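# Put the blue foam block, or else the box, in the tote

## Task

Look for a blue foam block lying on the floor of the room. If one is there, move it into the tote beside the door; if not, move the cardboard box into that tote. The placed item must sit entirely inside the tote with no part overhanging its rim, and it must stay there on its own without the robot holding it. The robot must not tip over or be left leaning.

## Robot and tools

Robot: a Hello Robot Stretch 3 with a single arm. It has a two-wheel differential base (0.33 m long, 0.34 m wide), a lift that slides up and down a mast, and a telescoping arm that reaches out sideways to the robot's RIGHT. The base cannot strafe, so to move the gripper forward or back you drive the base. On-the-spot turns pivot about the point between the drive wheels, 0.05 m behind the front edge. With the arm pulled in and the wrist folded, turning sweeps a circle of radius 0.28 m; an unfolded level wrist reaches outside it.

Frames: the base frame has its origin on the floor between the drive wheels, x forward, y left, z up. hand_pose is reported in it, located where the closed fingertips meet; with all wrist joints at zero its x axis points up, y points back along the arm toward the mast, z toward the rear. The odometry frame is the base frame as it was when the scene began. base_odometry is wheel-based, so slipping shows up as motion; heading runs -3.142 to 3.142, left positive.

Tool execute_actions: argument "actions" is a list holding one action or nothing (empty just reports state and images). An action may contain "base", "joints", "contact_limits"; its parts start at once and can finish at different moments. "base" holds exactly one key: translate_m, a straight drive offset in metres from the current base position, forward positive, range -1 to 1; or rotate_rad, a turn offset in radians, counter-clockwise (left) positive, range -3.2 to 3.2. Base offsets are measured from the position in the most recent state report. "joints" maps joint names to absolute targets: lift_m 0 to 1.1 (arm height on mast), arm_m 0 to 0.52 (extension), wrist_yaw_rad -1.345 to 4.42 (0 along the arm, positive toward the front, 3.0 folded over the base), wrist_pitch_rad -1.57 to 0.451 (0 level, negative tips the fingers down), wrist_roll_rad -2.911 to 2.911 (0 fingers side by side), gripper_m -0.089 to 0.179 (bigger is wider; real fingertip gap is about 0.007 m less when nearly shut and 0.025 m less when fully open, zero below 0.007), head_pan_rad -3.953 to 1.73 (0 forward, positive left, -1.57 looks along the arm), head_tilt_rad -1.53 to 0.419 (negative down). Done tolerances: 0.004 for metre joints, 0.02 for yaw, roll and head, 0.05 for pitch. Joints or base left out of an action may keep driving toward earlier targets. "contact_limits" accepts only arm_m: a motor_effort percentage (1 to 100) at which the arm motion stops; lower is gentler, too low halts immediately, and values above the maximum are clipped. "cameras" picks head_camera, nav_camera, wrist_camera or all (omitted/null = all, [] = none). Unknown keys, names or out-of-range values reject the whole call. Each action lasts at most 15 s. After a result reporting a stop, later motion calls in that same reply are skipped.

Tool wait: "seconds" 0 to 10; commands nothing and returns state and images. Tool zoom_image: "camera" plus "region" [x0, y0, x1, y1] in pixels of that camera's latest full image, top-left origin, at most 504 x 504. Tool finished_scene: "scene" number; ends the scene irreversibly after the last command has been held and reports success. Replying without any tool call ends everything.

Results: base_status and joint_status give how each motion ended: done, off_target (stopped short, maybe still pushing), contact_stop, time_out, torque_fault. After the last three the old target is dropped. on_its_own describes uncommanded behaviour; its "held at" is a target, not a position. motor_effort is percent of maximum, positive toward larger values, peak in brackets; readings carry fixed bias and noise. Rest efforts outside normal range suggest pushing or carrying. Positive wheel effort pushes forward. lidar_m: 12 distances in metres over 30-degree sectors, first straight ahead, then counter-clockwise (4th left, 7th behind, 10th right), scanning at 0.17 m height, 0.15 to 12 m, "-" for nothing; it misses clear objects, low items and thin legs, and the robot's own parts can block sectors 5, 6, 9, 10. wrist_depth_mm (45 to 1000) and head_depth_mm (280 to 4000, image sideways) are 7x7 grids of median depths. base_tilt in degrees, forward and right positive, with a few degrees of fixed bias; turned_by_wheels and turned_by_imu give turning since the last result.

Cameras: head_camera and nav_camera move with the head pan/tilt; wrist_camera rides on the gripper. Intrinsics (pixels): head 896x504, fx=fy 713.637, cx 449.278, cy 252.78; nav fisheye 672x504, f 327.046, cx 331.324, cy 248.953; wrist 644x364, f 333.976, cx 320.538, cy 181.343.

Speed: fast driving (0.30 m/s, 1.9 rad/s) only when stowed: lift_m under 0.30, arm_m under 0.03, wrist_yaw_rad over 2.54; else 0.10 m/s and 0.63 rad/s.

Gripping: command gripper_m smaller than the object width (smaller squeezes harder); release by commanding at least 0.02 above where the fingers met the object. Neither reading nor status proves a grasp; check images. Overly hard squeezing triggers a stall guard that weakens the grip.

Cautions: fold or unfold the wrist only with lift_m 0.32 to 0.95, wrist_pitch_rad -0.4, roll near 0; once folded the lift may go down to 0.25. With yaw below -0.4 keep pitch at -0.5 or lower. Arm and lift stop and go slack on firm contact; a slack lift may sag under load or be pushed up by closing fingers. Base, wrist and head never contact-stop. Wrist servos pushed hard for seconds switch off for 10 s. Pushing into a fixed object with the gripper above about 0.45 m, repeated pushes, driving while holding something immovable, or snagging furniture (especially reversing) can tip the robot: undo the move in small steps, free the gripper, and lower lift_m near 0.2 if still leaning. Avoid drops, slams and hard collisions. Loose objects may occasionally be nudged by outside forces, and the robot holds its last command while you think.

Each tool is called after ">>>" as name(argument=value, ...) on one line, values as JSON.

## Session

>>> execute_actions(actions=[])

Scene clock: 0.00 s.
base_odometry: x=+0.000 y=+0.000 heading=+0.000 (m, m, rad; odometry frame)
turned_by_wheels: +0.000 (rad since the last result)
turned_by_imu: +0.000 (rad since the last result)
base_tilt: forward=+1.5 right=-1.5 (deg)
lidar_m: 0.79 0.89 1.48 1.95 1.13 0.95 0.95 1.07 1.55 1.55 0.94 0.79
head_depth_mm: 735 730 726 721 709 706 697 / 750 742 738 734 720 719 711 / 765 759 750 742 739 729 721 / 780 771 766 758 752 742 737 / 796 790 779 772 765 756 748 / 809 780 774 766 777 773 766 / 826 793 786 783 792 789 777
base_status: not commanded
joint_positions: lift_m=+0.460 arm_m=-0.001 wrist_yaw_rad=+3.022 wrist_pitch_rad=-0.434 wrist_roll_rad=+0.004 gripper_m=+0.037 head_pan_rad=+0.010 head_tilt_rad=-0.007
joint_status: not commanded
motor_effort: left_wheel=-1 right_wheel=+1 lift_m=+38 arm_m=-1 wrist_yaw_rad=-1 wrist_pitch_rad=+7 wrist_roll_rad=+0 gripper_m=+0 head_pan_rad=-1 head_tilt_rad=+2 (%)
hand_pose: x=+0.0053 y=+0.0768 z=+0.4689 quat_wxyz=(+0.194, +0.699, +0.110, +0.679) (m; base frame)
wrist_depth_mm: - - - - - - - / - - - - - - - / - - - - - - - / - - - - - - - / 892 888 - 878 884 876 853 / 744 733 - 726 - 732 720 / 637 644 628 630 616 622 623
pictures: head_camera (sideways: a quarter turn clockwise sets it upright), nav_camera (sideways: a quarter turn counterclockwise sets it upright), wrist_camera
Images, in order (width x height): head_camera 896x504, nav_camera 672x504, wrist_camera 644x364.

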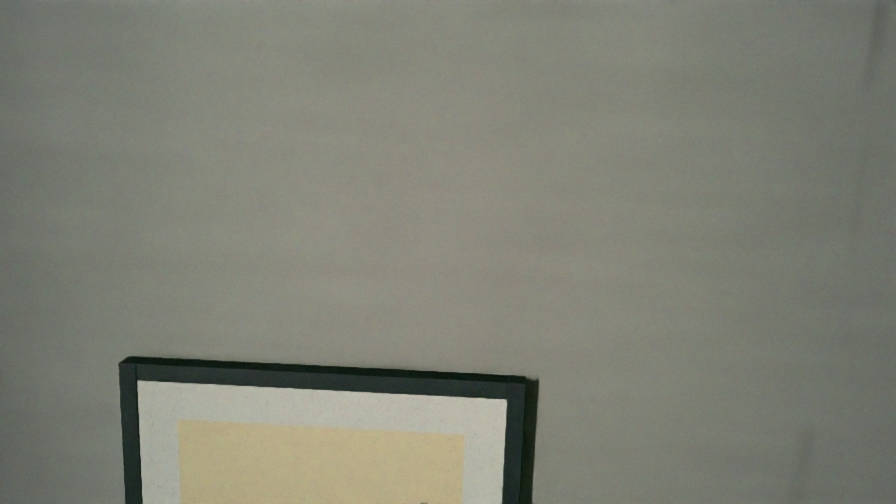

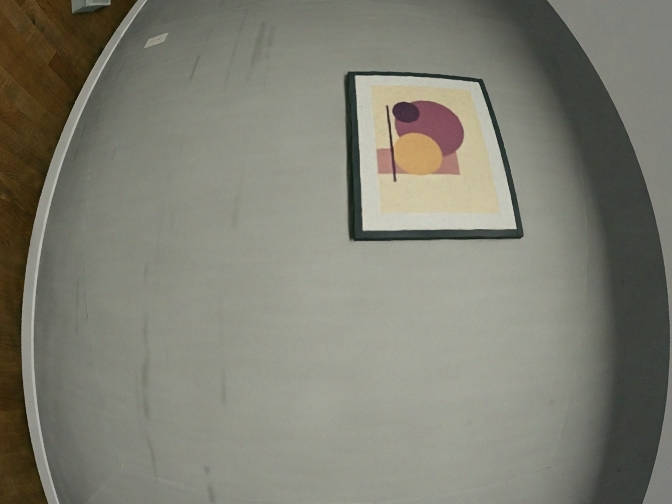

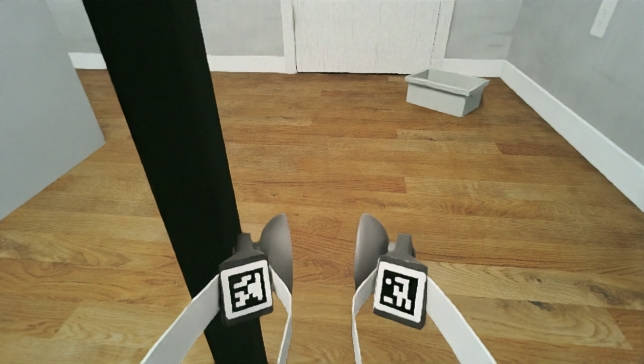

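>>> execute_actions(actions=[{"joints": {"head_pan_rad": -1.85, "head_tilt_rad": -0.6, "lift_m": 0.28, "wrist_pitch_rad": -0.4}}], cameras=["head_camera","nav_camera"])

Scene clock: 8.20 s.
base_odometry: x=+0.000 y=+0.000 heading=+0.000 (m, m, rad; odometry frame)
turned_by_wheels: +0.000 (rad since the last result)
turned_by_imu: -0.001 (rad since the last result)
base_tilt: forward=+1.6 right=-1.6 (deg)
lidar_m: 0.79 0.90 1.47 1.95 1.13 0.95 0.95 1.07 1.55 1.56 0.94 0.80
head_depth_mm: 1578 1736 1897 2145 2001 1611 1340 / 1579 1695 1897 2096 1981 1586 1336 / 1564 1644 1794 2016 1929 1577 1339 / 1562 1656 1830 2037 1906 1576 1330 / 1553 1658 1799 2018 1875 1570 1319 / 1538 1638 1776 1995 1851 1542 1308 / 1532 1620 1769 1754 1825 1550 1308
base_status: not commanded
joint_positions: lift_m=+0.281 arm_m=-0.001 wrist_yaw_rad=+3.022 wrist_pitch_rad=-0.422 wrist_roll_rad=+0.004 gripper_m=+0.037 head_pan_rad=-1.843 head_tilt_rad=-0.592
joint_status: all done
motor_effort: left_wheel=-1(1) right_wheel=+1(1) lift_m=+18(32) arm_m=-1(0) wrist_yaw_rad=+0(0) wrist_pitch_rad=+12(14) wrist_roll_rad=+0(0) gripper_m=+0(0) head_pan_rad=-2(29) head_tilt_rad=-5(44) (%)
hand_pose: x=+0.0055 y=+0.0783 z=+0.2925 quat_wxyz=(+0.190, +0.700, +0.106, +0.680) (m; base frame)
wrist_depth_mm: - - - - - - - / - - - - - - - / 980 - 989 991 987 965 975 / 767 766 753 752 757 740 740 / 627 609 - 613 630 603 601 / 521 518 - 532 - 508 513 / 458 - - - 435 438 439
pictures: head_camera (sideways: a quarter turn clockwise sets it upright), nav_camera (sideways: a quarter turn counterclockwise sets it upright)
Images, in order (width x height): head_camera 896x504, nav_camera 672x504.

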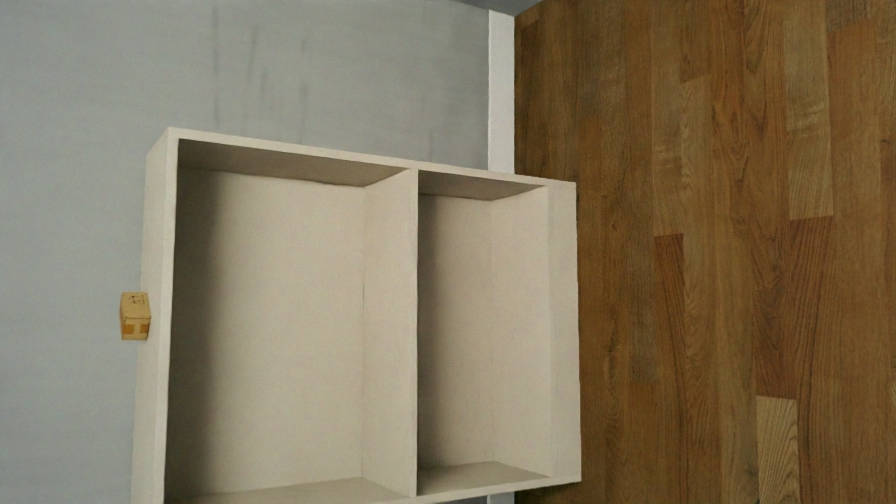

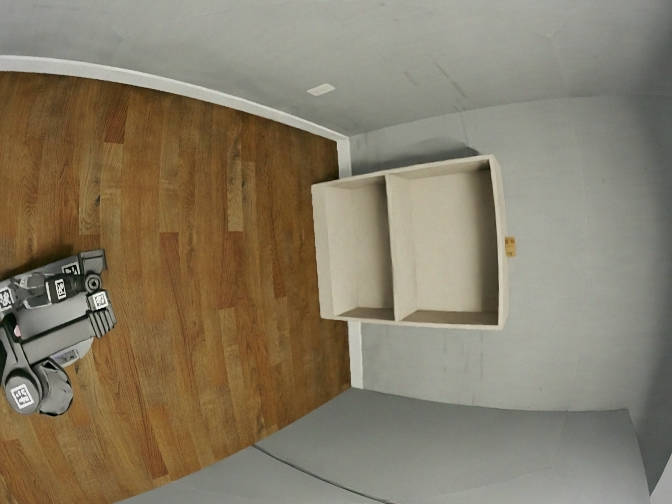

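>>> execute_actions(actions=[{"base": {"rotate_rad": 1.81}, "joints": {"head_pan_rad": 0.3, "head_tilt_rad": -0.7}}], cameras=["nav_camera"])

>>> execute_actions(actions=[{"base": {"translate_m": 1.0}}], cameras=["nav_camera"])

Scene clock: 18.17 s.
base_odometry: x=+0.000 y=+0.000 heading=+1.810 (m, m, rad; odometry frame)
turned_by_wheels: +1.810 (rad since the last result)
turned_by_imu: +1.833 (rad since the last result)
base_tilt: forward=+1.6 right=-1.5 (deg)
lidar_m: 1.99 1.01 0.95 0.96 1.26 1.55 1.21 0.84 0.79 0.81 1.06 1.95
head_depth_mm: 1841 1998 2178 2207 1779 1490 1273 / 1983 2159 2333 2224 1774 1479 1271 / 2125 2313 2527 2193 1748 1470 1256 / 2266 2499 2729 2159 1755 1437 1245 / 1105 1226 1364 1548 1692 1456 1242 / 1015 1115 1229 1379 1556 1436 1240 / 933 1012 1114 1232 1375 1430 1237
base_status: done
joint_positions: lift_m=+0.281 arm_m=-0.001 wrist_yaw_rad=+3.022 wrist_pitch_rad=-0.422 wrist_roll_rad=+0.004 gripper_m=+0.037 head_pan_rad=+0.293 head_tilt_rad=-0.692
joint_status: all done
motor_effort: left_wheel=-4(12) right_wheel=+3(10) lift_m=+17(18) arm_m=-1(1) wrist_yaw_rad=-1(1) wrist_pitch_rad=+12(12) wrist_roll_rad=+0(0) gripper_m=+0(0) head_pan_rad=+1(27) head_tilt_rad=-5(21) (%)
hand_pose: x=+0.0055 y=+0.0783 z=+0.2925 quat_wxyz=(+0.190, +0.700, +0.106, +0.680) (m; base frame)
wrist_depth_mm: - - - 973 912 840 784 / - - - - 975 908 826 / - - - - 999 912 879 / 774 770 748 750 763 746 756 / 618 616 - 618 633 605 597 / 513 523 - 538 - 515 503 / 455 - - - 433 438 436
pictures: nav_camera (sideways: a quarter turn counterclockwise sets it upright)
Images, in order (width x height): nav_camera 672x504.

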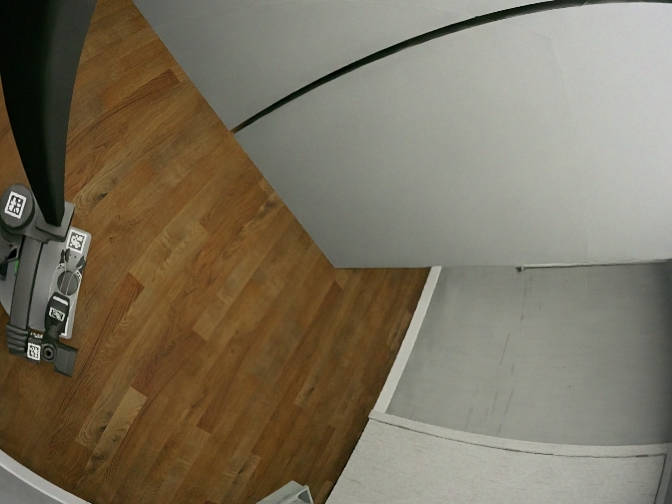

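Scene clock: 23.20 s.
base_odometry: x=-0.237 y=+0.972 heading=+1.810 (m, m, rad; odometry frame)
turned_by_wheels: +0.000 (rad since the last result)
turned_by_imu: +0.003 (rad since the last result)
base_tilt: forward=+1.5 right=-1.5 (deg)
lidar_m: 1.09 1.42 0.50 0.51 0.67 1.58 1.89 1.31 1.24 1.26 1.11 1.04
head_depth_mm: 986 1059 1152 1259 1380 1462 1284 / 1050 1142 1242 1363 1518 1486 1268 / 1133 1238 1354 1503 1643 1466 1260 / 1228 1347 1486 1687 1739 1453 1259 / 1338 1478 1650 1881 1743 1453 1251 / 1458 1622 1839 2052 1709 1436 1237 / 1617 1840 2138 2122 1697 1430 1231
base_status: done
joint_positions: lift_m=+0.281 arm_m=-0.001 wrist_yaw_rad=+3.022 wrist_pitch_rad=-0.422 wrist_roll_rad=+0.004 gripper_m=+0.037 head_pan_rad=+0.293 head_tilt_rad=-0.692
joint_status: not commanded
motor_effort: left_wheel=-4(8) right_wheel=+3(8) lift_m=+18(18) arm_m=-1(1) wrist_yaw_rad=+0(0) wrist_pitch_rad=+12(12) wrist_roll_rad=+0(0) gripper_m=+0(0) head_pan_rad=+2(2) head_tilt_rad=-5(5) (%)
hand_pose: x=+0.0055 y=+0.0783 z=+0.2925 quat_wxyz=(+0.190, +0.700, +0.106, +0.680) (m; base frame)
wrist_depth_mm: 765 - 589 542 493 465 - / 853 - 641 587 534 507 - / 922 867 704 647 579 874 964 / 774 773 748 687 628 715 752 / 622 626 - 611 636 607 605 / 524 519 - 527 - 510 502 / 459 - - - 430 438 436
pictures: nav_camera (sideways: a quarter turn counterclockwise sets it upright)
Images, in order (width x height): nav_camera 672x504.

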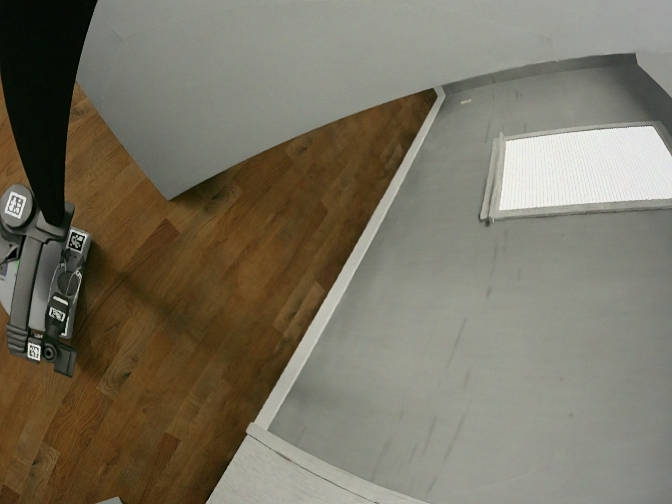

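>>> execute_actions(actions=[{"base": {"translate_m": 0.6}}], cameras=[])

>>> execute_actions(actions=[{"base": {"rotate_rad": 1.1}, "joints": {"head_pan_rad": 0.5, "head_tilt_rad": -0.6}}], cameras=["nav_camera"])

>>> execute_actions(actions=[{"base": {"translate_m": 0.95}, "joints": {"head_pan_rad": 1.0}}], cameras=["nav_camera", "wrist_camera"])

Scene clock: 31.70 s.
base_odometry: x=-0.379 y=+1.555 heading=+1.810 (m, m, rad; odometry frame)
turned_by_wheels: +0.000 (rad since the last result)
turned_by_imu: +0.001 (rad since the last result)
base_tilt: forward=+1.5 right=-1.6 (deg)
lidar_m: 0.53 0.70 1.65 0.67 0.52 0.74 2.29 1.59 1.50 0.77 0.55 0.52
head_depth_mm: 464 500 541 590 648 720 813 / 497 538 586 642 714 803 920 / 534 581 639 709 797 908 1058 / 579 635 704 791 899 1040 1190 / 631 699 782 891 1031 1217 1258 / 690 776 882 1016 1211 1384 1242 / 767 871 1005 1187 1459 1432 1232
base_status: done
joint_positions: lift_m=+0.281 arm_m=-0.001 wrist_yaw_rad=+3.022 wrist_pitch_rad=-0.422 wrist_roll_rad=+0.004 gripper_m=+0.037 head_pan_rad=+0.293 head_tilt_rad=-0.692
joint_status: not commanded
motor_effort: left_wheel=-4(9) right_wheel=+3(9) lift_m=+18(18) arm_m=-1(1) wrist_yaw_rad=+0(1) wrist_pitch_rad=+12(12) wrist_roll_rad=+0(0) gripper_m=+1(0) head_pan_rad=+1(2) head_tilt_rad=-4(4) (%)
hand_pose: x=+0.0055 y=+0.0783 z=+0.2925 quat_wxyz=(+0.190, +0.700, +0.106, +0.680) (m; base frame)
wrist_depth_mm: 408 - 750 - - - - / 438 - 815 - - - - / 480 501 873 993 971 976 979 / 558 542 757 768 754 745 736 / 606 579 - 613 633 606 602 / 518 520 - 527 - 512 506 / 458 - - - 436 439 437
pictures: none
No camera images: the call's "cameras" was empty. Leave "cameras" out to get every camera's image.

Scene clock: 33.70 s.
base_odometry: x=-0.379 y=+1.555 heading=+2.909 (m, m, rad; odometry frame)
turned_by_wheels: +1.100 (rad since the last result)
turned_by_imu: +1.115 (rad since the last result)
base_tilt: forward=+1.5 right=-1.4 (deg)
lidar_m: 1.95 0.63 0.50 0.90 2.15 1.56 1.50 0.72 0.55 0.52 0.54 0.74
head_depth_mm: 2817 2956 3194 2551 1955 1589 1336 / 2923 3176 3374 2548 1950 1573 1336 / 2975 3252 3407 2516 1942 1580 1330 / 3126 3485 3558 2480 1910 1542 1316 / 3268 3158 3223 2334 1776 1473 1276 / 610 657 713 781 860 963 1086 / 539 576 618 669 725 798 883
base_status: done
joint_positions: lift_m=+0.281 arm_m=-0.001 wrist_yaw_rad=+3.022 wrist_pitch_rad=-0.422 wrist_roll_rad=+0.004 gripper_m=+0.037 head_pan_rad=+0.493 head_tilt_rad=-0.605
joint_status: all done
motor_effort: left_wheel=-3(12) right_wheel=+3(9) lift_m=+18(18) arm_m=-1(1) wrist_yaw_rad=+0(0) wrist_pitch_rad=+12(12) wrist_roll_rad=-1(0) gripper_m=+0(0) head_pan_rad=+2(13) head_tilt_rad=+2(18) (%)
hand_pose: x=+0.0055 y=+0.0783 z=+0.2925 quat_wxyz=(+0.190, +0.700, +0.106, +0.680) (m; base frame)
wrist_depth_mm: - - - - 634 477 493 / - - - - 653 523 549 / - 997 - 989 667 572 597 / 772 765 769 759 678 643 668 / 621 619 - 612 630 620 599 / 517 513 - 531 - 511 507 / 467 - - - 432 438 440
pictures: nav_camera (sideways: a quarter turn counterclockwise sets it upright)
Images, in order (width x height): nav_camera 672x504.

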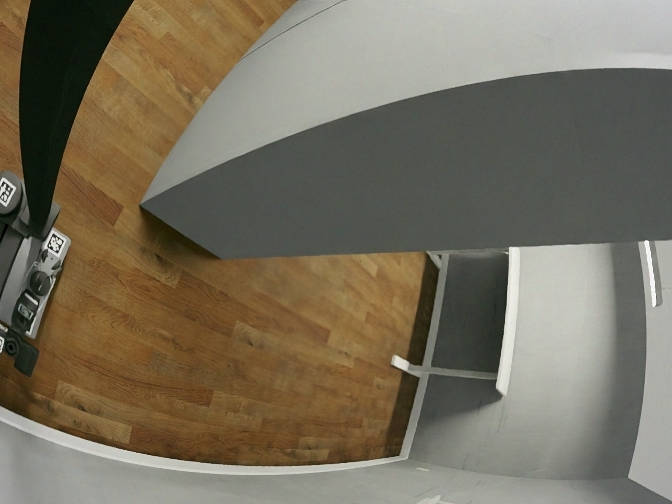

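Scene clock: 38.63 s.
base_odometry: x=-1.303 y=+1.773 heading=+2.909 (m, m, rad; odometry frame)
turned_by_wheels: +0.000 (rad since the last result)
turned_by_imu: +0.003 (rad since the last result)
base_tilt: forward=+1.5 right=-1.5 (deg)
lidar_m: 1.91 2.41 3.08 1.36 0.56 0.64 2.00 0.73 0.53 0.52 0.53 0.73
head_depth_mm: 2572 2396 2890 2540 1962 1593 1330 / 2833 2966 3063 2548 1933 1582 1335 / 3188 3339 3401 2491 1928 1567 1319 / 3456 3775 3575 2454 1925 1551 1312 / 3241 3550 3437 2452 1908 1548 1298 / 3081 3263 3155 2443 1880 1525 1299 / 2942 3053 3245 2348 1850 1530 1296
base_status: done
joint_positions: lift_m=+0.281 arm_m=-0.001 wrist_yaw_rad=+3.022 wrist_pitch_rad=-0.422 wrist_roll_rad=+0.004 gripper_m=+0.037 head_pan_rad=+0.993 head_tilt_rad=-0.605
joint_status: all done
motor_effort: left_wheel=-4(9) right_wheel=+3(8) lift_m=+18(18) arm_m=-1(1) wrist_yaw_rad=+0(1) wrist_pitch_rad=+12(12) wrist_roll_rad=+0(0) gripper_m=-1(0) head_pan_rad=+1(20) head_tilt_rad=+4(3) (%)
hand_pose: x=+0.0055 y=+0.0783 z=+0.2925 quat_wxyz=(+0.190, +0.700, +0.106, +0.680) (m; base frame)
wrist_depth_mm: 430 - - - - - - / 456 - - - - - - / 495 510 - - 985 962 970 / 544 570 748 750 767 749 748 / 590 591 - 613 637 599 604 / 521 521 - 532 - 510 506 / 461 - - - 436 445 440
pictures: nav_camera (sideways: a quarter turn counterclockwise sets it upright), wrist_camera
Images, in order (width x height): nav_camera 672x504, wrist_camera 644x364.

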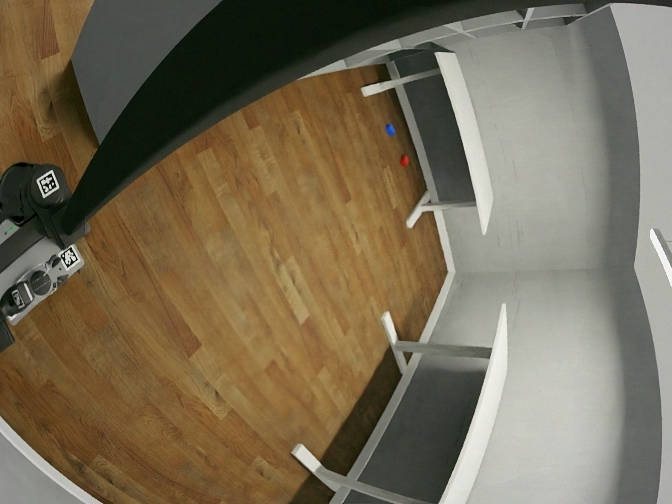

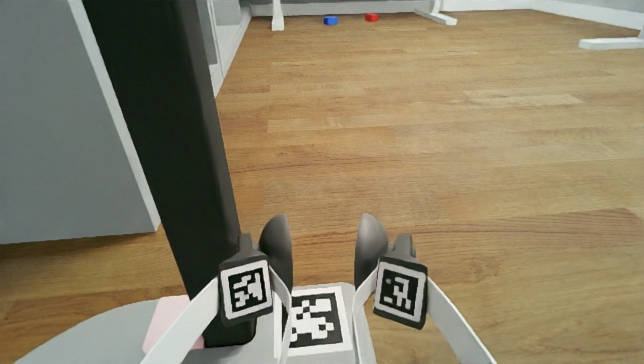

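>>> execute_actions(actions=[{"base": {"rotate_rad": 1.43}, "joints": {"head_pan_rad": 0.0, "head_tilt_rad": -0.7}}], cameras=[])

>>> execute_actions(actions=[{"base": {"translate_m": 1.0}}], cameras=["head_camera"])

Scene clock: 46.30 s.
base_odometry: x=-1.303 y=+1.773 heading=-1.944 (m, m, rad; odometry frame)
turned_by_wheels: +1.430 (rad since the last result)
turned_by_imu: +1.448 (rad since the last result)
base_tilt: forward=+1.5 right=-1.4 (deg)
lidar_m: 2.30 0.53 0.57 2.46 0.87 0.56 0.51 0.52 0.64 1.30 1.90 2.49
head_depth_mm: 3038 3333 2957 2219 1793 1489 1275 / 2928 3255 2911 2220 1756 1499 1273 / 2853 3244 2880 2185 1756 1458 1250 / 2846 3225 2884 2174 1742 1451 1254 / 2810 3202 2820 2134 1728 1453 1253 / 2762 3068 2761 2126 1722 1431 1236 / 2677 2127 2322 1971 1644 1415 1234
base_status: done
joint_positions: lift_m=+0.281 arm_m=-0.001 wrist_yaw_rad=+3.022 wrist_pitch_rad=-0.422 wrist_roll_rad=+0.004 gripper_m=+0.037 head_pan_rad=+0.007 head_tilt_rad=-0.692
joint_status: all done
motor_effort: left_wheel=-3(12) right_wheel=+3(10) lift_m=+18(18) arm_m=-1(2) wrist_yaw_rad=-1(1) wrist_pitch_rad=+12(12) wrist_roll_rad=+0(0) gripper_m=+0(0) head_pan_rad=-3(27) head_tilt_rad=-5(16) (%)
hand_pose: x=+0.0055 y=+0.0783 z=+0.2925 quat_wxyz=(+0.190, +0.700, +0.106, +0.680) (m; base frame)
wrist_depth_mm: 986 - - - - 584 440 / 967 - - - - 601 448 / 916 - 994 998 890 626 474 / 759 773 763 754 751 646 535 / 619 616 - 607 633 591 564 / 521 516 - 528 - 506 514 / 457 - - - 436 435 440
pictures: none
No camera images: the call's "cameras" was empty. Leave "cameras" out to get every camera's image.

Scene clock: 51.30 s.
base_odometry: x=-1.668 y=+0.842 heading=-1.944 (m, m, rad; odometry frame)
turned_by_wheels: +0.000 (rad since the last result)
turned_by_imu: +0.003 (rad since the last result)
base_tilt: forward=+1.5 right=-1.5 (deg)
lidar_m: 1.84 1.34 0.53 0.86 0.86 0.65 1.51 1.53 1.90 1.80 1.85 2.10
head_depth_mm: 2083 1939 2513 2213 1783 1496 1271 / 2045 1931 2560 2213 1768 1477 1267 / 2026 1893 2504 2187 1762 1468 1269 / 2002 1868 2472 2184 1736 1464 1251 / 1964 1828 2415 2158 1740 1454 1248 / 1954 1799 2365 2076 1719 1439 1235 / 1921 1764 2311 2120 1706 1429 1228
base_status: done
joint_positions: lift_m=+0.281 arm_m=-0.001 wrist_yaw_rad=+3.022 wrist_pitch_rad=-0.421 wrist_roll_rad=+0.004 gripper_m=+0.037 head_pan_rad=+0.007 head_tilt_rad=-0.692
joint_status: not commanded
motor_effort: left_wheel=-3(9) right_wheel=+3(8) lift_m=+19(18) arm_m=-1(1) wrist_yaw_rad=+1(0) wrist_pitch_rad=+12(12) wrist_roll_rad=-1(0) gripper_m=+0(0) head_pan_rad=-2(3) head_tilt_rad=-4(5) (%)
hand_pose: x=+0.0055 y=+0.0783 z=+0.2925 quat_wxyz=(+0.190, +0.700, +0.106, +0.680) (m; base frame)
wrist_depth_mm: 737 - 832 870 673 494 - / 796 - 895 958 692 543 - / 795 817 808 795 717 617 786 / 622 624 618 606 640 673 727 / 506 535 - 596 628 612 605 / 517 524 - 534 - 509 502 / 456 - - - 433 437 434
pictures: head_camera (sideways: a quarter turn clockwise sets it upright)
Images, in order (width x height): head_camera 896x504.

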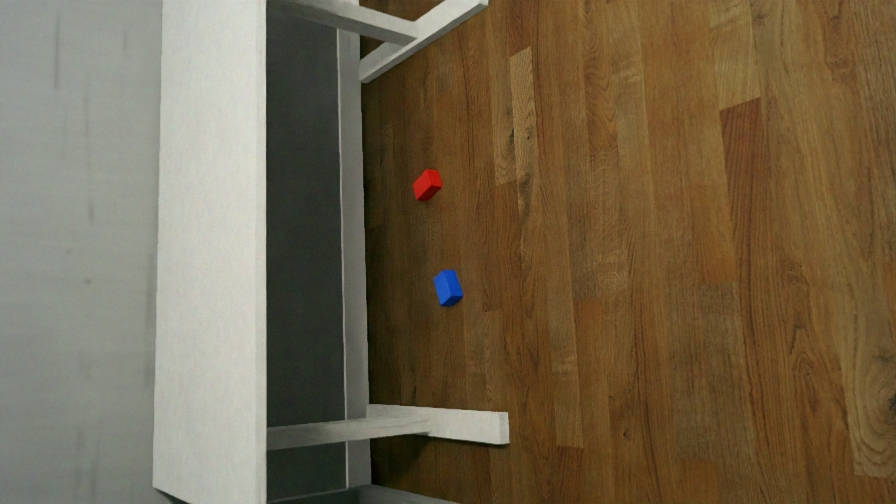

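>>> execute_actions(actions=[{"base": {"translate_m": 1.0}, "joints": {"head_pan_rad": 0.15, "head_tilt_rad": -0.9}}], cameras=["head_camera"])

Scene clock: 68.00 s.
base_odometry: x=-2.033 y=-0.089 heading=-1.944 (m, m, rad; odometry frame)
turned_by_wheels: +0.000 (rad since the last result)
turned_by_imu: +0.003 (rad since the last result)
base_tilt: forward=+1.6 right=-1.6 (deg)
lidar_m: 1.27 0.88 0.62 0.72 0.94 0.79 1.60 2.54 2.21 1.62 2.05 1.22
head_depth_mm: 1143 1156 930 771 1491 1326 1182 / 1135 1137 917 765 1485 1317 1177 / 1138 1132 910 761 1490 1310 1177 / 1142 1118 899 755 1485 1309 1164 / 1135 1113 898 750 1477 1296 1156 / 1133 1088 890 744 1469 1289 1152 / 1135 1081 880 751 1417 1264 1145
base_status: done
joint_positions: lift_m=+0.281 arm_m=-0.001 wrist_yaw_rad=+3.022 wrist_pitch_rad=-0.421 wrist_roll_rad=+0.004 gripper_m=+0.037 head_pan_rad=+0.143 head_tilt_rad=-0.890
joint_status: all done
motor_effort: left_wheel=-4(9) right_wheel=+3(8) lift_m=+18(18) arm_m=-1(1) wrist_yaw_rad=+0(1) wrist_pitch_rad=+12(12) wrist_roll_rad=+0(0) gripper_m=+0(0) head_pan_rad=+2(11) head_tilt_rad=-6(27) (%)
hand_pose: x=+0.0055 y=+0.0783 z=+0.2925 quat_wxyz=(+0.190, +0.700, +0.106, +0.680) (m; base frame)
wrist_depth_mm: 851 - 958 - 625 - - / 930 - - - 679 - - / 828 825 806 813 746 830 870 / 629 650 688 701 748 748 737 / 620 627 - 610 627 600 595 / 518 520 - 527 - 510 506 / 455 - - - 433 439 438
pictures: head_camera (sideways: a quarter turn clockwise sets it upright)
Images, in order (width x height): head_camera 896x504.

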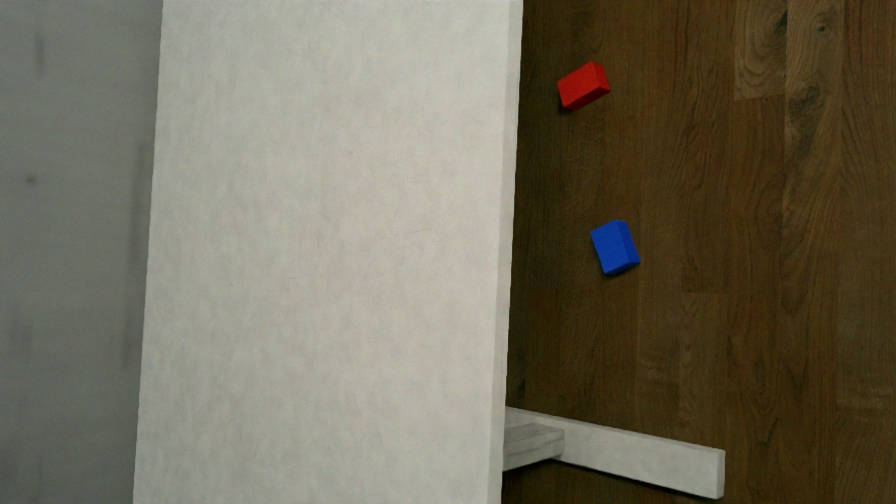

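>>> execute_actions(actions=[{"base": {"translate_m": 0.18}, "joints": {"lift_m": 0.33, "gripper_m": 0.12}}], cameras=[])

>>> execute_actions(actions=[{"base": {"rotate_rad": 1.69}, "joints": {"wrist_yaw_rad": 0.0, "arm_m": 0.15, "head_pan_rad": -1.5, "head_tilt_rad": -1.2}}], cameras=[])

>>> execute_actions(actions=[{"joints": {"wrist_pitch_rad": -1.5, "wrist_roll_rad": -0.39, "arm_m": 0.385, "gripper_m": 0.17, "lift_m": 0.23}}], cameras=["wrist_camera", "head_camera"])

Scene clock: 86.33 s.
base_odometry: x=-2.098 y=-0.256 heading=-1.944 (m, m, rad; odometry frame)
turned_by_wheels: +0.000 (rad since the last result)
turned_by_imu: +0.000 (rad since the last result)
base_tilt: forward=+1.6 right=-1.4 (deg)
lidar_m: 1.09 0.73 1.12 0.58 1.04 0.94 1.79 2.71 2.19 1.64 1.09 1.10
head_depth_mm: 970 1086 928 769 662 1265 1174 / 973 1072 913 766 657 1269 1167 / 973 1063 912 760 653 1271 1166 / 971 1065 904 752 651 1252 1160 / 969 1069 892 750 643 1252 1159 / 970 1054 887 740 639 1242 1151 / 977 1050 874 739 638 1225 1143
base_status: done
joint_positions: lift_m=+0.329 arm_m=-0.001 wrist_yaw_rad=+3.022 wrist_pitch_rad=-0.421 wrist_roll_rad=+0.004 gripper_m=+0.120 head_pan_rad=+0.143 head_tilt_rad=-0.890
joint_status: all done
motor_effort: left_wheel=-3(12) right_wheel=+3(9) lift_m=+52(54) arm_m=-1(1) wrist_yaw_rad=+0(0) wrist_pitch_rad=+12(12) wrist_roll_rad=-1(1) gripper_m=+0(89) head_pan_rad=+1(1) head_tilt_rad=-6(6) (%)
hand_pose: x=+0.0055 y=+0.0783 z=+0.3413 quat_wxyz=(+0.189, +0.700, +0.106, +0.680) (m; base frame)
wrist_depth_mm: 872 - 983 615 - - - / 936 - - 695 - - - / 957 939 958 734 915 907 932 / 724 713 749 780 812 823 711 / 658 692 685 679 677 647 661 / 586 - 580 571 576 - 569 / 509 - - - 496 481 486
pictures: none
No camera images: the call's "cameras" was empty. Leave "cameras" out to get every camera's image.

Scene clock: 89.93 s.
base_odometry: x=-2.098 y=-0.256 heading=-0.255 (m, m, rad; odometry frame)
turned_by_wheels: +1.690 (rad since the last result)
turned_by_imu: +1.717 (rad since the last result)
base_tilt: forward=+1.5 right=-1.4 (deg)
lidar_m: 0.58 1.06 0.94 2.69 2.33 1.64 2.01 1.09 1.14 1.09 0.73 0.60
head_depth_mm: 830 742 673 638 1307 1220 1146 / 822 736 669 636 1310 1222 - / 817 732 664 631 - - - / 810 727 659 627 1278 1233 - / 803 722 657 1347 1291 1208 1122 / 798 719 652 1338 1287 1196 1112 / 791 712 647 1330 1259 1184 1107
base_status: done
joint_positions: lift_m=+0.329 arm_m=+0.150 wrist_yaw_rad=+0.003 wrist_pitch_rad=-0.421 wrist_roll_rad=+0.004 gripper_m=+0.120 head_pan_rad=-1.493 head_tilt_rad=-1.185
joint_status: all done
motor_effort: left_wheel=-3(8) right_wheel=+3(6) lift_m=+52(52) arm_m=+4(4) wrist_yaw_rad=-3(4) wrist_pitch_rad=+12(12) wrist_roll_rad=+0(1) gripper_m=+0(0) head_pan_rad=-2(29) head_tilt_rad=-9(32) (%)
hand_pose: x=-0.0210 y=-0.5187 z=+0.3413 quat_wxyz=(+0.691, +0.149, -0.692, -0.148) (m; base frame)
wrist_depth_mm: 648 644 636 639 638 642 640 / 713 698 696 691 701 689 708 / 746 759 761 768 775 749 766 / 767 817 807 818 804 805 808 / 435 666 688 688 686 712 672 / 432 - 571 574 569 - 567 / 436 482 491 495 494 481 450
pictures: none
No camera images: the call's "cameras" was empty. Leave "cameras" out to get every camera's image.

Scene clock: 92.90 s.
base_odometry: x=-2.098 y=-0.256 heading=-0.255 (m, m, rad; odometry frame)
turned_by_wheels: +0.000 (rad since the last result)
turned_by_imu: -0.001 (rad since the last result)
base_tilt: forward=+1.4 right=-1.5 (deg)
lidar_m: 0.58 1.06 0.94 2.69 2.33 1.64 2.01 1.09 1.13 1.09 0.73 0.60
head_depth_mm: 828 744 672 639 1319 1208 1142 / 822 739 670 636 1308 1216 - / 812 732 665 632 1299 - - / 810 727 663 628 1296 1235 - / 803 723 658 1349 1288 1200 1124 / 798 720 653 1342 1298 1191 1112 / 791 712 649 1324 1261 1183 1109
base_status: not commanded
joint_positions: lift_m=+0.231 arm_m=+0.385 wrist_yaw_rad=+0.001 wrist_pitch_rad=-1.494 wrist_roll_rad=-0.384 gripper_m=+0.170 head_pan_rad=-1.493 head_tilt_rad=-1.185
joint_status: all done
motor_effort: left_wheel=-3(4) right_wheel=+3(3) lift_m=+18(48) arm_m=+4(4) wrist_yaw_rad=-2(2) wrist_pitch_rad=-4(12) wrist_roll_rad=-3(3) gripper_m=+1(94) head_pan_rad=-3(3) head_tilt_rad=-8(8) (%)
hand_pose: x=-0.0216 y=-0.5254 z=+0.1120 quat_wxyz=(+0.609, +0.564, -0.410, -0.380) (m; base frame)
wrist_depth_mm: 261 261 263 262 263 263 262 / 264 266 264 267 267 268 268 / 268 269 269 269 269 271 272 / 272 273 275 229 229 274 277 / 278 277 278 278 279 277 279 / 282 281 282 282 283 283 283 / - 286 286 287 288 288 289
pictures: head_camera (sideways: a quarter turn clockwise sets it upright), wrist_camera
Images, in order (width x height): head_camera 896x504, wrist_camera 644x364.

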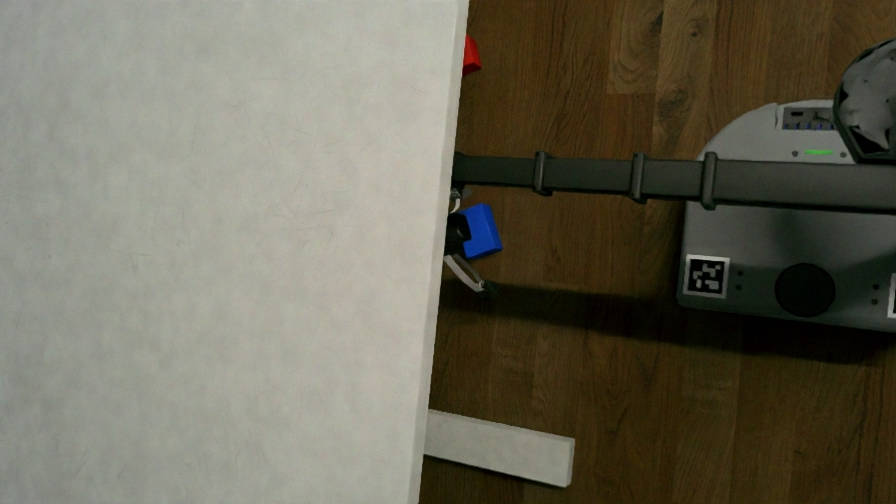

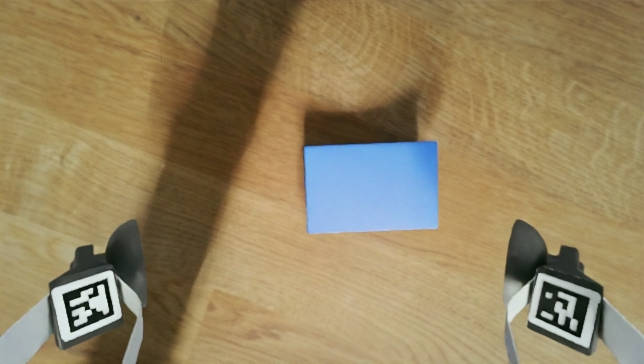

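>>> execute_actions(actions=[{"base": {"translate_m": -0.024}, "joints": {"arm_m": 0.416, "lift_m": 0.185, "wrist_roll_rad": -0.42}}], cameras=["wrist_camera"])

Scene clock: 105.17 s.
base_odometry: x=-2.122 y=-0.250 heading=-0.255 (m, m, rad; odometry frame)
turned_by_wheels: +0.000 (rad since the last result)
turned_by_imu: -0.001 (rad since the last result)
base_tilt: forward=+1.5 right=-1.5 (deg)
lidar_m: 0.61 1.07 0.95 2.69 2.31 1.61 1.98 1.07 1.14 1.09 0.74 0.62
head_depth_mm: 824 742 672 637 1318 1226 1139 / 824 738 667 635 1307 1221 - / 816 732 664 629 1296 - - / 809 729 661 628 1295 1231 - / 803 724 659 1346 1281 1206 1120 / 798 719 652 1350 1282 1197 1114 / 793 713 650 1324 1261 1188 1103
base_status: done
joint_positions: lift_m=+0.186 arm_m=+0.416 wrist_yaw_rad=+0.001 wrist_pitch_rad=-1.494 wrist_roll_rad=-0.414 gripper_m=+0.170 head_pan_rad=-1.493 head_tilt_rad=-1.185
joint_status: all done
motor_effort: left_wheel=-3(8) right_wheel=+3(5) lift_m=+17(18) arm_m=+4(4) wrist_yaw_rad=-1(0) wrist_pitch_rad=-3(3) wrist_roll_rad=-3(3) gripper_m=+0(0) head_pan_rad=-3(3) head_tilt_rad=-8(9) (%)
hand_pose: x=-0.0216 y=-0.5562 z=+0.0670 quat_wxyz=(+0.614, +0.569, -0.400, -0.372) (m; base frame)
wrist_depth_mm: 218 219 218 219 218 219 219 / 221 221 221 222 222 223 223 / 223 224 224 225 224 226 225 / 227 229 228 183 228 228 230 / 230 230 229 185 230 231 233 / 233 236 235 236 235 236 236 / - 237 238 239 240 240 241
pictures: wrist_camera
Images, in order (width x height): wrist_camera 644x364.

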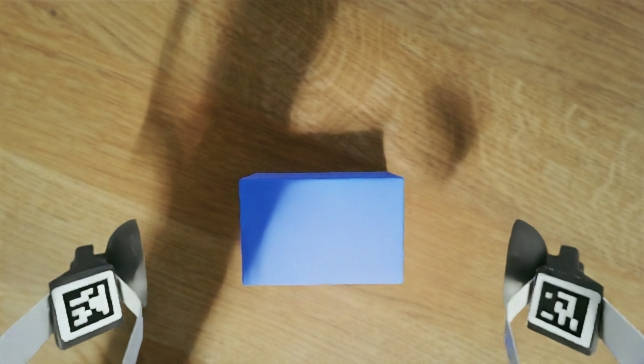

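>>> execute_actions(actions=[{"joints": {"lift_m": 0.138, "gripper_m": 0.135}}], cameras=[])

>>> execute_actions(actions=[{"joints": {"gripper_m": 0.058}}], cameras=["wrist_camera"])

Scene clock: 110.70 s.
base_odometry: x=-2.122 y=-0.250 heading=-0.255 (m, m, rad; odometry frame)
turned_by_wheels: +0.000 (rad since the last result)
turned_by_imu: -0.001 (rad since the last result)
base_tilt: forward=+1.5 right=-1.5 (deg)
lidar_m: 0.61 1.07 0.96 2.68 2.32 1.61 1.99 1.07 1.14 1.09 0.74 0.62
head_depth_mm: 829 742 671 636 1317 1220 1136 / 822 736 669 635 1313 1219 1141 / 816 732 665 630 1299 - - / 807 725 662 628 1297 1236 - / 803 724 657 1348 1282 1202 1122 / 797 720 656 1359 1284 1181 1112 / 792 714 649 1327 1260 1189 1106
base_status: not commanded
joint_positions: lift_m=+0.139 arm_m=+0.416 wrist_yaw_rad=+0.001 wrist_pitch_rad=-1.494 wrist_roll_rad=-0.414 gripper_m=+0.135 head_pan_rad=-1.493 head_tilt_rad=-1.185
joint_status: all done
motor_effort: left_wheel=-4(3) right_wheel=+3(3) lift_m=+18(20) arm_m=+4(3) wrist_yaw_rad=-1(2) wrist_pitch_rad=-3(3) wrist_roll_rad=-3(3) gripper_m=+0(91) head_pan_rad=-3(3) head_tilt_rad=-9(9) (%)
hand_pose: x=-0.0216 y=-0.5562 z=+0.0200 quat_wxyz=(+0.614, +0.569, -0.400, -0.372) (m; base frame)
wrist_depth_mm: 172 173 173 172 173 172 173 / 175 175 175 175 176 175 176 / 178 177 177 177 178 179 179 / 180 180 179 160 180 181 181 / 182 181 136 136 137 183 184 / 184 - 139 138 140 - 186 / 187 189 188 189 188 189 189
pictures: none
No camera images: the call's "cameras" was empty. Leave "cameras" out to get every camera's image.

Scene clock: 111.97 s.
base_odometry: x=-2.122 y=-0.250 heading=-0.255 (m, m, rad; odometry frame)
turned_by_wheels: +0.000 (rad since the last result)
turned_by_imu: +0.000 (rad since the last result)
base_tilt: forward=+1.5 right=-1.4 (deg)
lidar_m: 0.61 1.07 0.96 2.68 2.32 1.62 1.98 1.07 1.14 1.09 0.74 0.62
head_depth_mm: 825 743 673 636 1303 1215 1139 / 823 737 671 637 1308 1224 1141 / 815 732 664 631 1304 - - / 811 725 660 626 1291 1239 - / 805 722 658 1345 1287 1208 1118 / 797 719 654 1352 1280 1201 1109 / 793 713 646 1328 1257 1186 1107
base_status: not commanded
joint_positions: lift_m=+0.139 arm_m=+0.416 wrist_yaw_rad=+0.001 wrist_pitch_rad=-1.494 wrist_roll_rad=-0.414 gripper_m=+0.059 head_pan_rad=-1.493 head_tilt_rad=-1.185
joint_status: all done
motor_effort: left_wheel=-3(4) right_wheel=+3(3) lift_m=+18(18) arm_m=+3(3) wrist_yaw_rad=-1(2) wrist_pitch_rad=-3(3) wrist_roll_rad=-3(3) gripper_m=-17(99) head_pan_rad=-3(3) head_tilt_rad=-8(10) (%)
hand_pose: x=-0.0216 y=-0.5562 z=+0.0200 quat_wxyz=(+0.614, +0.569, -0.400, -0.372) (m; base frame)
wrist_depth_mm: 172 172 172 173 173 173 173 / 175 175 175 175 176 175 175 / 178 177 177 177 178 178 178 / 180 180 179 162 179 180 181 / 182 182 134 133 134 184 184 / 185 185 136 135 136 185 186 / 188 188 189 188 189 190 189
pictures: wrist_camera
Images, in order (width x height): wrist_camera 644x364.

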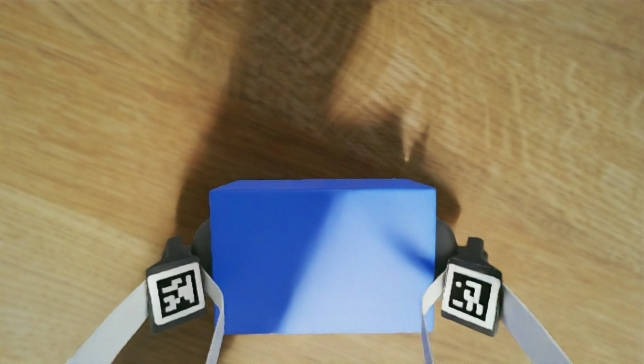

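>>> execute_actions(actions=[{"joints": {"lift_m": 0.2, "arm_m": 0.33, "wrist_roll_rad": -0.2}}], cameras=[])

>>> execute_actions(actions=[{"joints": {"lift_m": 0.335, "arm_m": 0.15, "wrist_roll_rad": 0.0, "wrist_pitch_rad": -0.4}}], cameras=["wrist_camera"])

Scene clock: 120.43 s.
base_odometry: x=-2.122 y=-0.250 heading=-0.255 (m, m, rad; odometry frame)
turned_by_wheels: +0.000 (rad since the last result)
turned_by_imu: -0.001 (rad since the last result)
base_tilt: forward=+1.5 right=-1.4 (deg)
lidar_m: 0.61 1.07 0.95 2.68 2.31 1.62 1.98 1.07 1.14 1.09 0.74 0.62
head_depth_mm: 828 739 672 638 1311 1230 1134 / 819 738 670 634 1308 1219 - / 817 733 662 627 1308 - - / 813 728 662 627 1280 1241 - / 806 725 657 1351 1294 1200 1126 / 795 716 653 1348 1275 1190 1118 / 790 717 650 1329 1261 1185 1109
base_status: not commanded
joint_positions: lift_m=+0.199 arm_m=+0.330 wrist_yaw_rad=+0.001 wrist_pitch_rad=-1.495 wrist_roll_rad=-0.206 gripper_m=+0.059 head_pan_rad=-1.493 head_tilt_rad=-1.185
joint_status: all done
motor_effort: left_wheel=-3(3) right_wheel=+3(3) lift_m=+52(55) arm_m=-4(5) wrist_yaw_rad=-1(1) wrist_pitch_rad=-3(3) wrist_roll_rad=+2(2) gripper_m=-16(16) head_pan_rad=-3(3) head_tilt_rad=-8(10) (%)
hand_pose: x=-0.0216 y=-0.4706 z=+0.0807 quat_wxyz=(+0.569, +0.528, -0.462, -0.429) (m; base frame)
wrist_depth_mm: 234 234 232 233 232 231 232 / 238 236 236 235 235 233 235 / 241 240 239 239 239 239 237 / 243 243 241 162 241 241 240 / 248 245 134 134 134 245 244 / 250 251 135 136 136 248 248 / 255 254 253 252 252 253 252
pictures: none
No camera images: the call's "cameras" was empty. Leave "cameras" out to get every camera's image.

Scene clock: 123.00 s.
base_odometry: x=-2.122 y=-0.250 heading=-0.255 (m, m, rad; odometry frame)
turned_by_wheels: +0.000 (rad since the last result)
turned_by_imu: +0.000 (rad since the last result)
base_tilt: forward=+1.5 right=-1.4 (deg)
lidar_m: 0.61 1.07 0.96 2.69 2.32 1.62 1.98 1.07 1.14 1.09 0.74 0.62
head_depth_mm: 830 741 672 635 1307 1220 1149 / 822 738 671 635 1313 1227 - / 816 731 664 630 - - - / 810 726 659 626 1282 1243 - / 804 726 657 1344 1294 1207 1125 / 799 720 651 1352 1278 1179 1111 / 790 715 649 1323 1251 1185 1106
base_status: not commanded
joint_positions: lift_m=+0.334 arm_m=+0.150 wrist_yaw_rad=+0.001 wrist_pitch_rad=-0.424 wrist_roll_rad=-0.006 gripper_m=+0.059 head_pan_rad=-1.493 head_tilt_rad=-1.185
joint_status: all done
motor_effort: left_wheel=-4(3) right_wheel=+3(3) lift_m=+52(53) arm_m=-4(2) wrist_yaw_rad=-1(1) wrist_pitch_rad=+14(16) wrist_roll_rad=+2(2) gripper_m=-17(17) head_pan_rad=-3(3) head_tilt_rad=-9(9) (%)
hand_pose: x=-0.0213 y=-0.5189 z=+0.3456 quat_wxyz=(+0.694, +0.150, -0.689, -0.148) (m; base frame)
wrist_depth_mm: 641 645 646 640 650 642 640 / 694 701 701 696 699 679 692 / 757 775 761 774 758 759 767 / 775 787 803 163 778 817 805 / 652 662 134 134 134 683 675 / 471 579 135 135 136 591 579 / 457 486 473 469 469 488 483
pictures: wrist_camera
Images, in order (width x height): wrist_camera 644x364.

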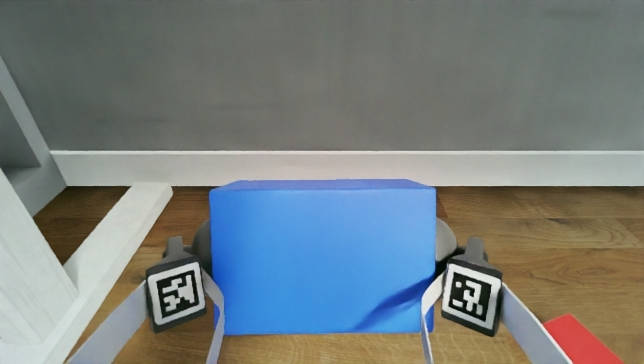

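>>> execute_actions(actions=[{"base": {"rotate_rad": 1.05}, "joints": {"arm_m": 0.0, "wrist_yaw_rad": 2.85, "head_pan_rad": 0.0, "head_tilt_rad": -0.8}}], cameras=[])

>>> execute_actions(actions=[{"base": {"rotate_rad": 0.39}, "joints": {"lift_m": 0.29}}], cameras=[])

>>> execute_actions(actions=[{"base": {"translate_m": 1.0}}], cameras=["nav_camera"])

Scene clock: 136.93 s.
base_odometry: x=-2.122 y=-0.250 heading=+0.795 (m, m, rad; odometry frame)
turned_by_wheels: +1.050 (rad since the last result)
turned_by_imu: +1.066 (rad since the last result)
base_tilt: forward=+1.5 right=-1.5 (deg)
lidar_m: 0.95 2.68 2.32 1.62 2.00 1.07 1.13 1.09 0.74 0.62 0.61 1.06
head_depth_mm: 891 802 1256 1133 985 1310 1172 / 842 944 1141 1125 1475 1317 1205 / 857 947 1079 1207 1459 1362 1201 / 1172 1791 1363 1706 1512 1363 1202 / 1639 1777 2006 1826 1570 1350 1189 / 1588 1747 2050 1871 1559 1348 1178 / 2432 2659 2290 1833 1546 1336 1175
base_status: done
joint_positions: lift_m=+0.334 arm_m=+0.000 wrist_yaw_rad=+2.847 wrist_pitch_rad=-0.424 wrist_roll_rad=-0.004 gripper_m=+0.059 head_pan_rad=-0.007 head_tilt_rad=-0.803
joint_status: all done
motor_effort: left_wheel=-4(7) right_wheel=+3(7) lift_m=+52(52) arm_m=-5(4) wrist_yaw_rad=+2(2) wrist_pitch_rad=+14(14) wrist_roll_rad=+1(1) gripper_m=-16(17) head_pan_rad=+2(28) head_tilt_rad=+2(31) (%)
hand_pose: x=+0.0436 y=+0.0687 z=+0.3457 quat_wxyz=(+0.249, +0.704, +0.047, +0.664) (m; base frame)
wrist_depth_mm: - - - - - - - / - - - - - - - / - - - - - - - / 868 847 848 163 815 868 846 / 689 - 134 133 133 683 684 / 585 - 135 136 136 594 569 / 501 - 137 137 475 484 495
pictures: none
No camera images: the call's "cameras" was empty. Leave "cameras" out to get every camera's image.

Scene clock: 138.67 s.
base_odometry: x=-2.122 y=-0.250 heading=+1.185 (m, m, rad; odometry frame)
turned_by_wheels: +0.390 (rad since the last result)
turned_by_imu: +0.395 (rad since the last result)
base_tilt: forward=+1.4 right=-1.5 (deg)
lidar_m: 1.80 2.71 2.16 1.62 1.07 1.07 1.09 0.74 1.15 0.61 1.06 0.96
head_depth_mm: 1560 1738 1455 1764 1405 1354 1217 / 1629 1732 2026 1819 1584 1374 1204 / 2503 2778 2297 1898 1588 1367 1203 / 2454 2721 2367 1889 1588 1370 1199 / 2396 2716 2333 1882 1579 1351 1192 / 2355 2646 2281 1842 1557 1339 1180 / 2363 2607 2304 1839 1539 1345 1175
base_status: done
joint_positions: lift_m=+0.291 arm_m=+0.000 wrist_yaw_rad=+2.848 wrist_pitch_rad=-0.424 wrist_roll_rad=-0.004 gripper_m=+0.059 head_pan_rad=-0.007 head_tilt_rad=-0.803
joint_status: all done
motor_effort: left_wheel=-3(10) right_wheel=+3(8) lift_m=+18(48) arm_m=-4(3) wrist_yaw_rad=+2(2) wrist_pitch_rad=+14(14) wrist_roll_rad=+1(1) gripper_m=-17(16) head_pan_rad=+2(2) head_tilt_rad=+2(1) (%)
hand_pose: x=+0.0436 y=+0.0688 z=+0.3020 quat_wxyz=(+0.249, +0.704, +0.047, +0.664) (m; base frame)
wrist_depth_mm: - - - - - - - / - - - - - - - / - - - 996 - 996 - / - 777 783 162 726 768 769 / 618 - 133 133 134 620 622 / 529 - 136 136 135 538 521 / 467 - 137 137 427 441 452
pictures: none
No camera images: the call's "cameras" was empty. Leave "cameras" out to get every camera's image.

Scene clock: 143.77 s.
base_odometry: x=-1.745 y=+0.676 heading=+1.185 (m, m, rad; odometry frame)
turned_by_wheels: +0.000 (rad since the last result)
turned_by_imu: +0.003 (rad since the last result)
base_tilt: forward=+1.5 right=-1.5 (deg)
lidar_m: 1.69 1.71 1.82 2.13 2.15 1.91 1.71 1.19 0.51 0.48 0.92 0.83
head_depth_mm: 1573 1804 2055 1779 1148 1299 1160 / 1554 1763 2027 1927 1602 1317 1207 / 1525 1732 1970 1928 1603 1357 1196 / 1503 1711 1950 1899 1585 1359 1195 / 1467 1676 1923 1863 1568 1352 1188 / 1460 1661 1869 1869 1563 1343 1182 / 1429 1623 1845 1850 1554 1337 1172
base_status: done
joint_positions: lift_m=+0.291 arm_m=+0.000 wrist_yaw_rad=+2.848 wrist_pitch_rad=-0.424 wrist_roll_rad=-0.004 gripper_m=+0.059 head_pan_rad=-0.007 head_tilt_rad=-0.803
joint_status: not commanded
motor_effort: left_wheel=-4(10) right_wheel=+3(8) lift_m=+18(18) arm_m=-5(4) wrist_yaw_rad=+2(2) wrist_pitch_rad=+14(13) wrist_roll_rad=+1(1) gripper_m=-17(17) head_pan_rad=+1(1) head_tilt_rad=+2(2) (%)
hand_pose: x=+0.0435 y=+0.0688 z=+0.3020 quat_wxyz=(+0.249, +0.704, +0.047, +0.664) (m; base frame)
wrist_depth_mm: - - - - - - - / - - - - - - - / - - - - - - - / - 784 759 163 735 768 770 / 633 - 134 133 134 613 628 / 520 - 135 135 136 536 525 / 465 - 137 137 430 439 451
pictures: nav_camera (sideways: a quarter turn counterclockwise sets it upright)
Images, in order (width x height): nav_camera 672x504.

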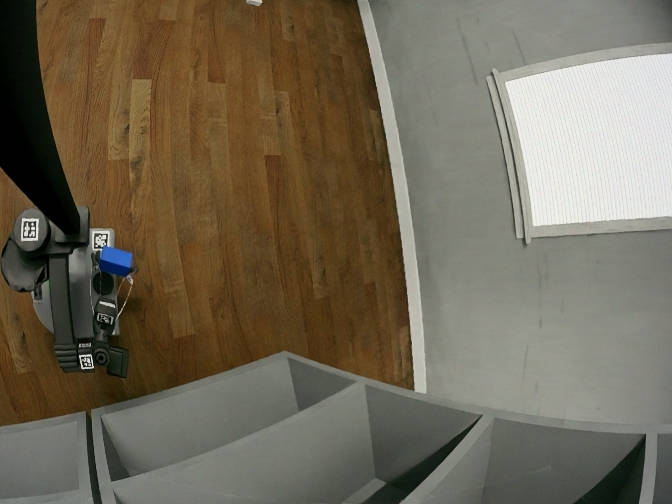

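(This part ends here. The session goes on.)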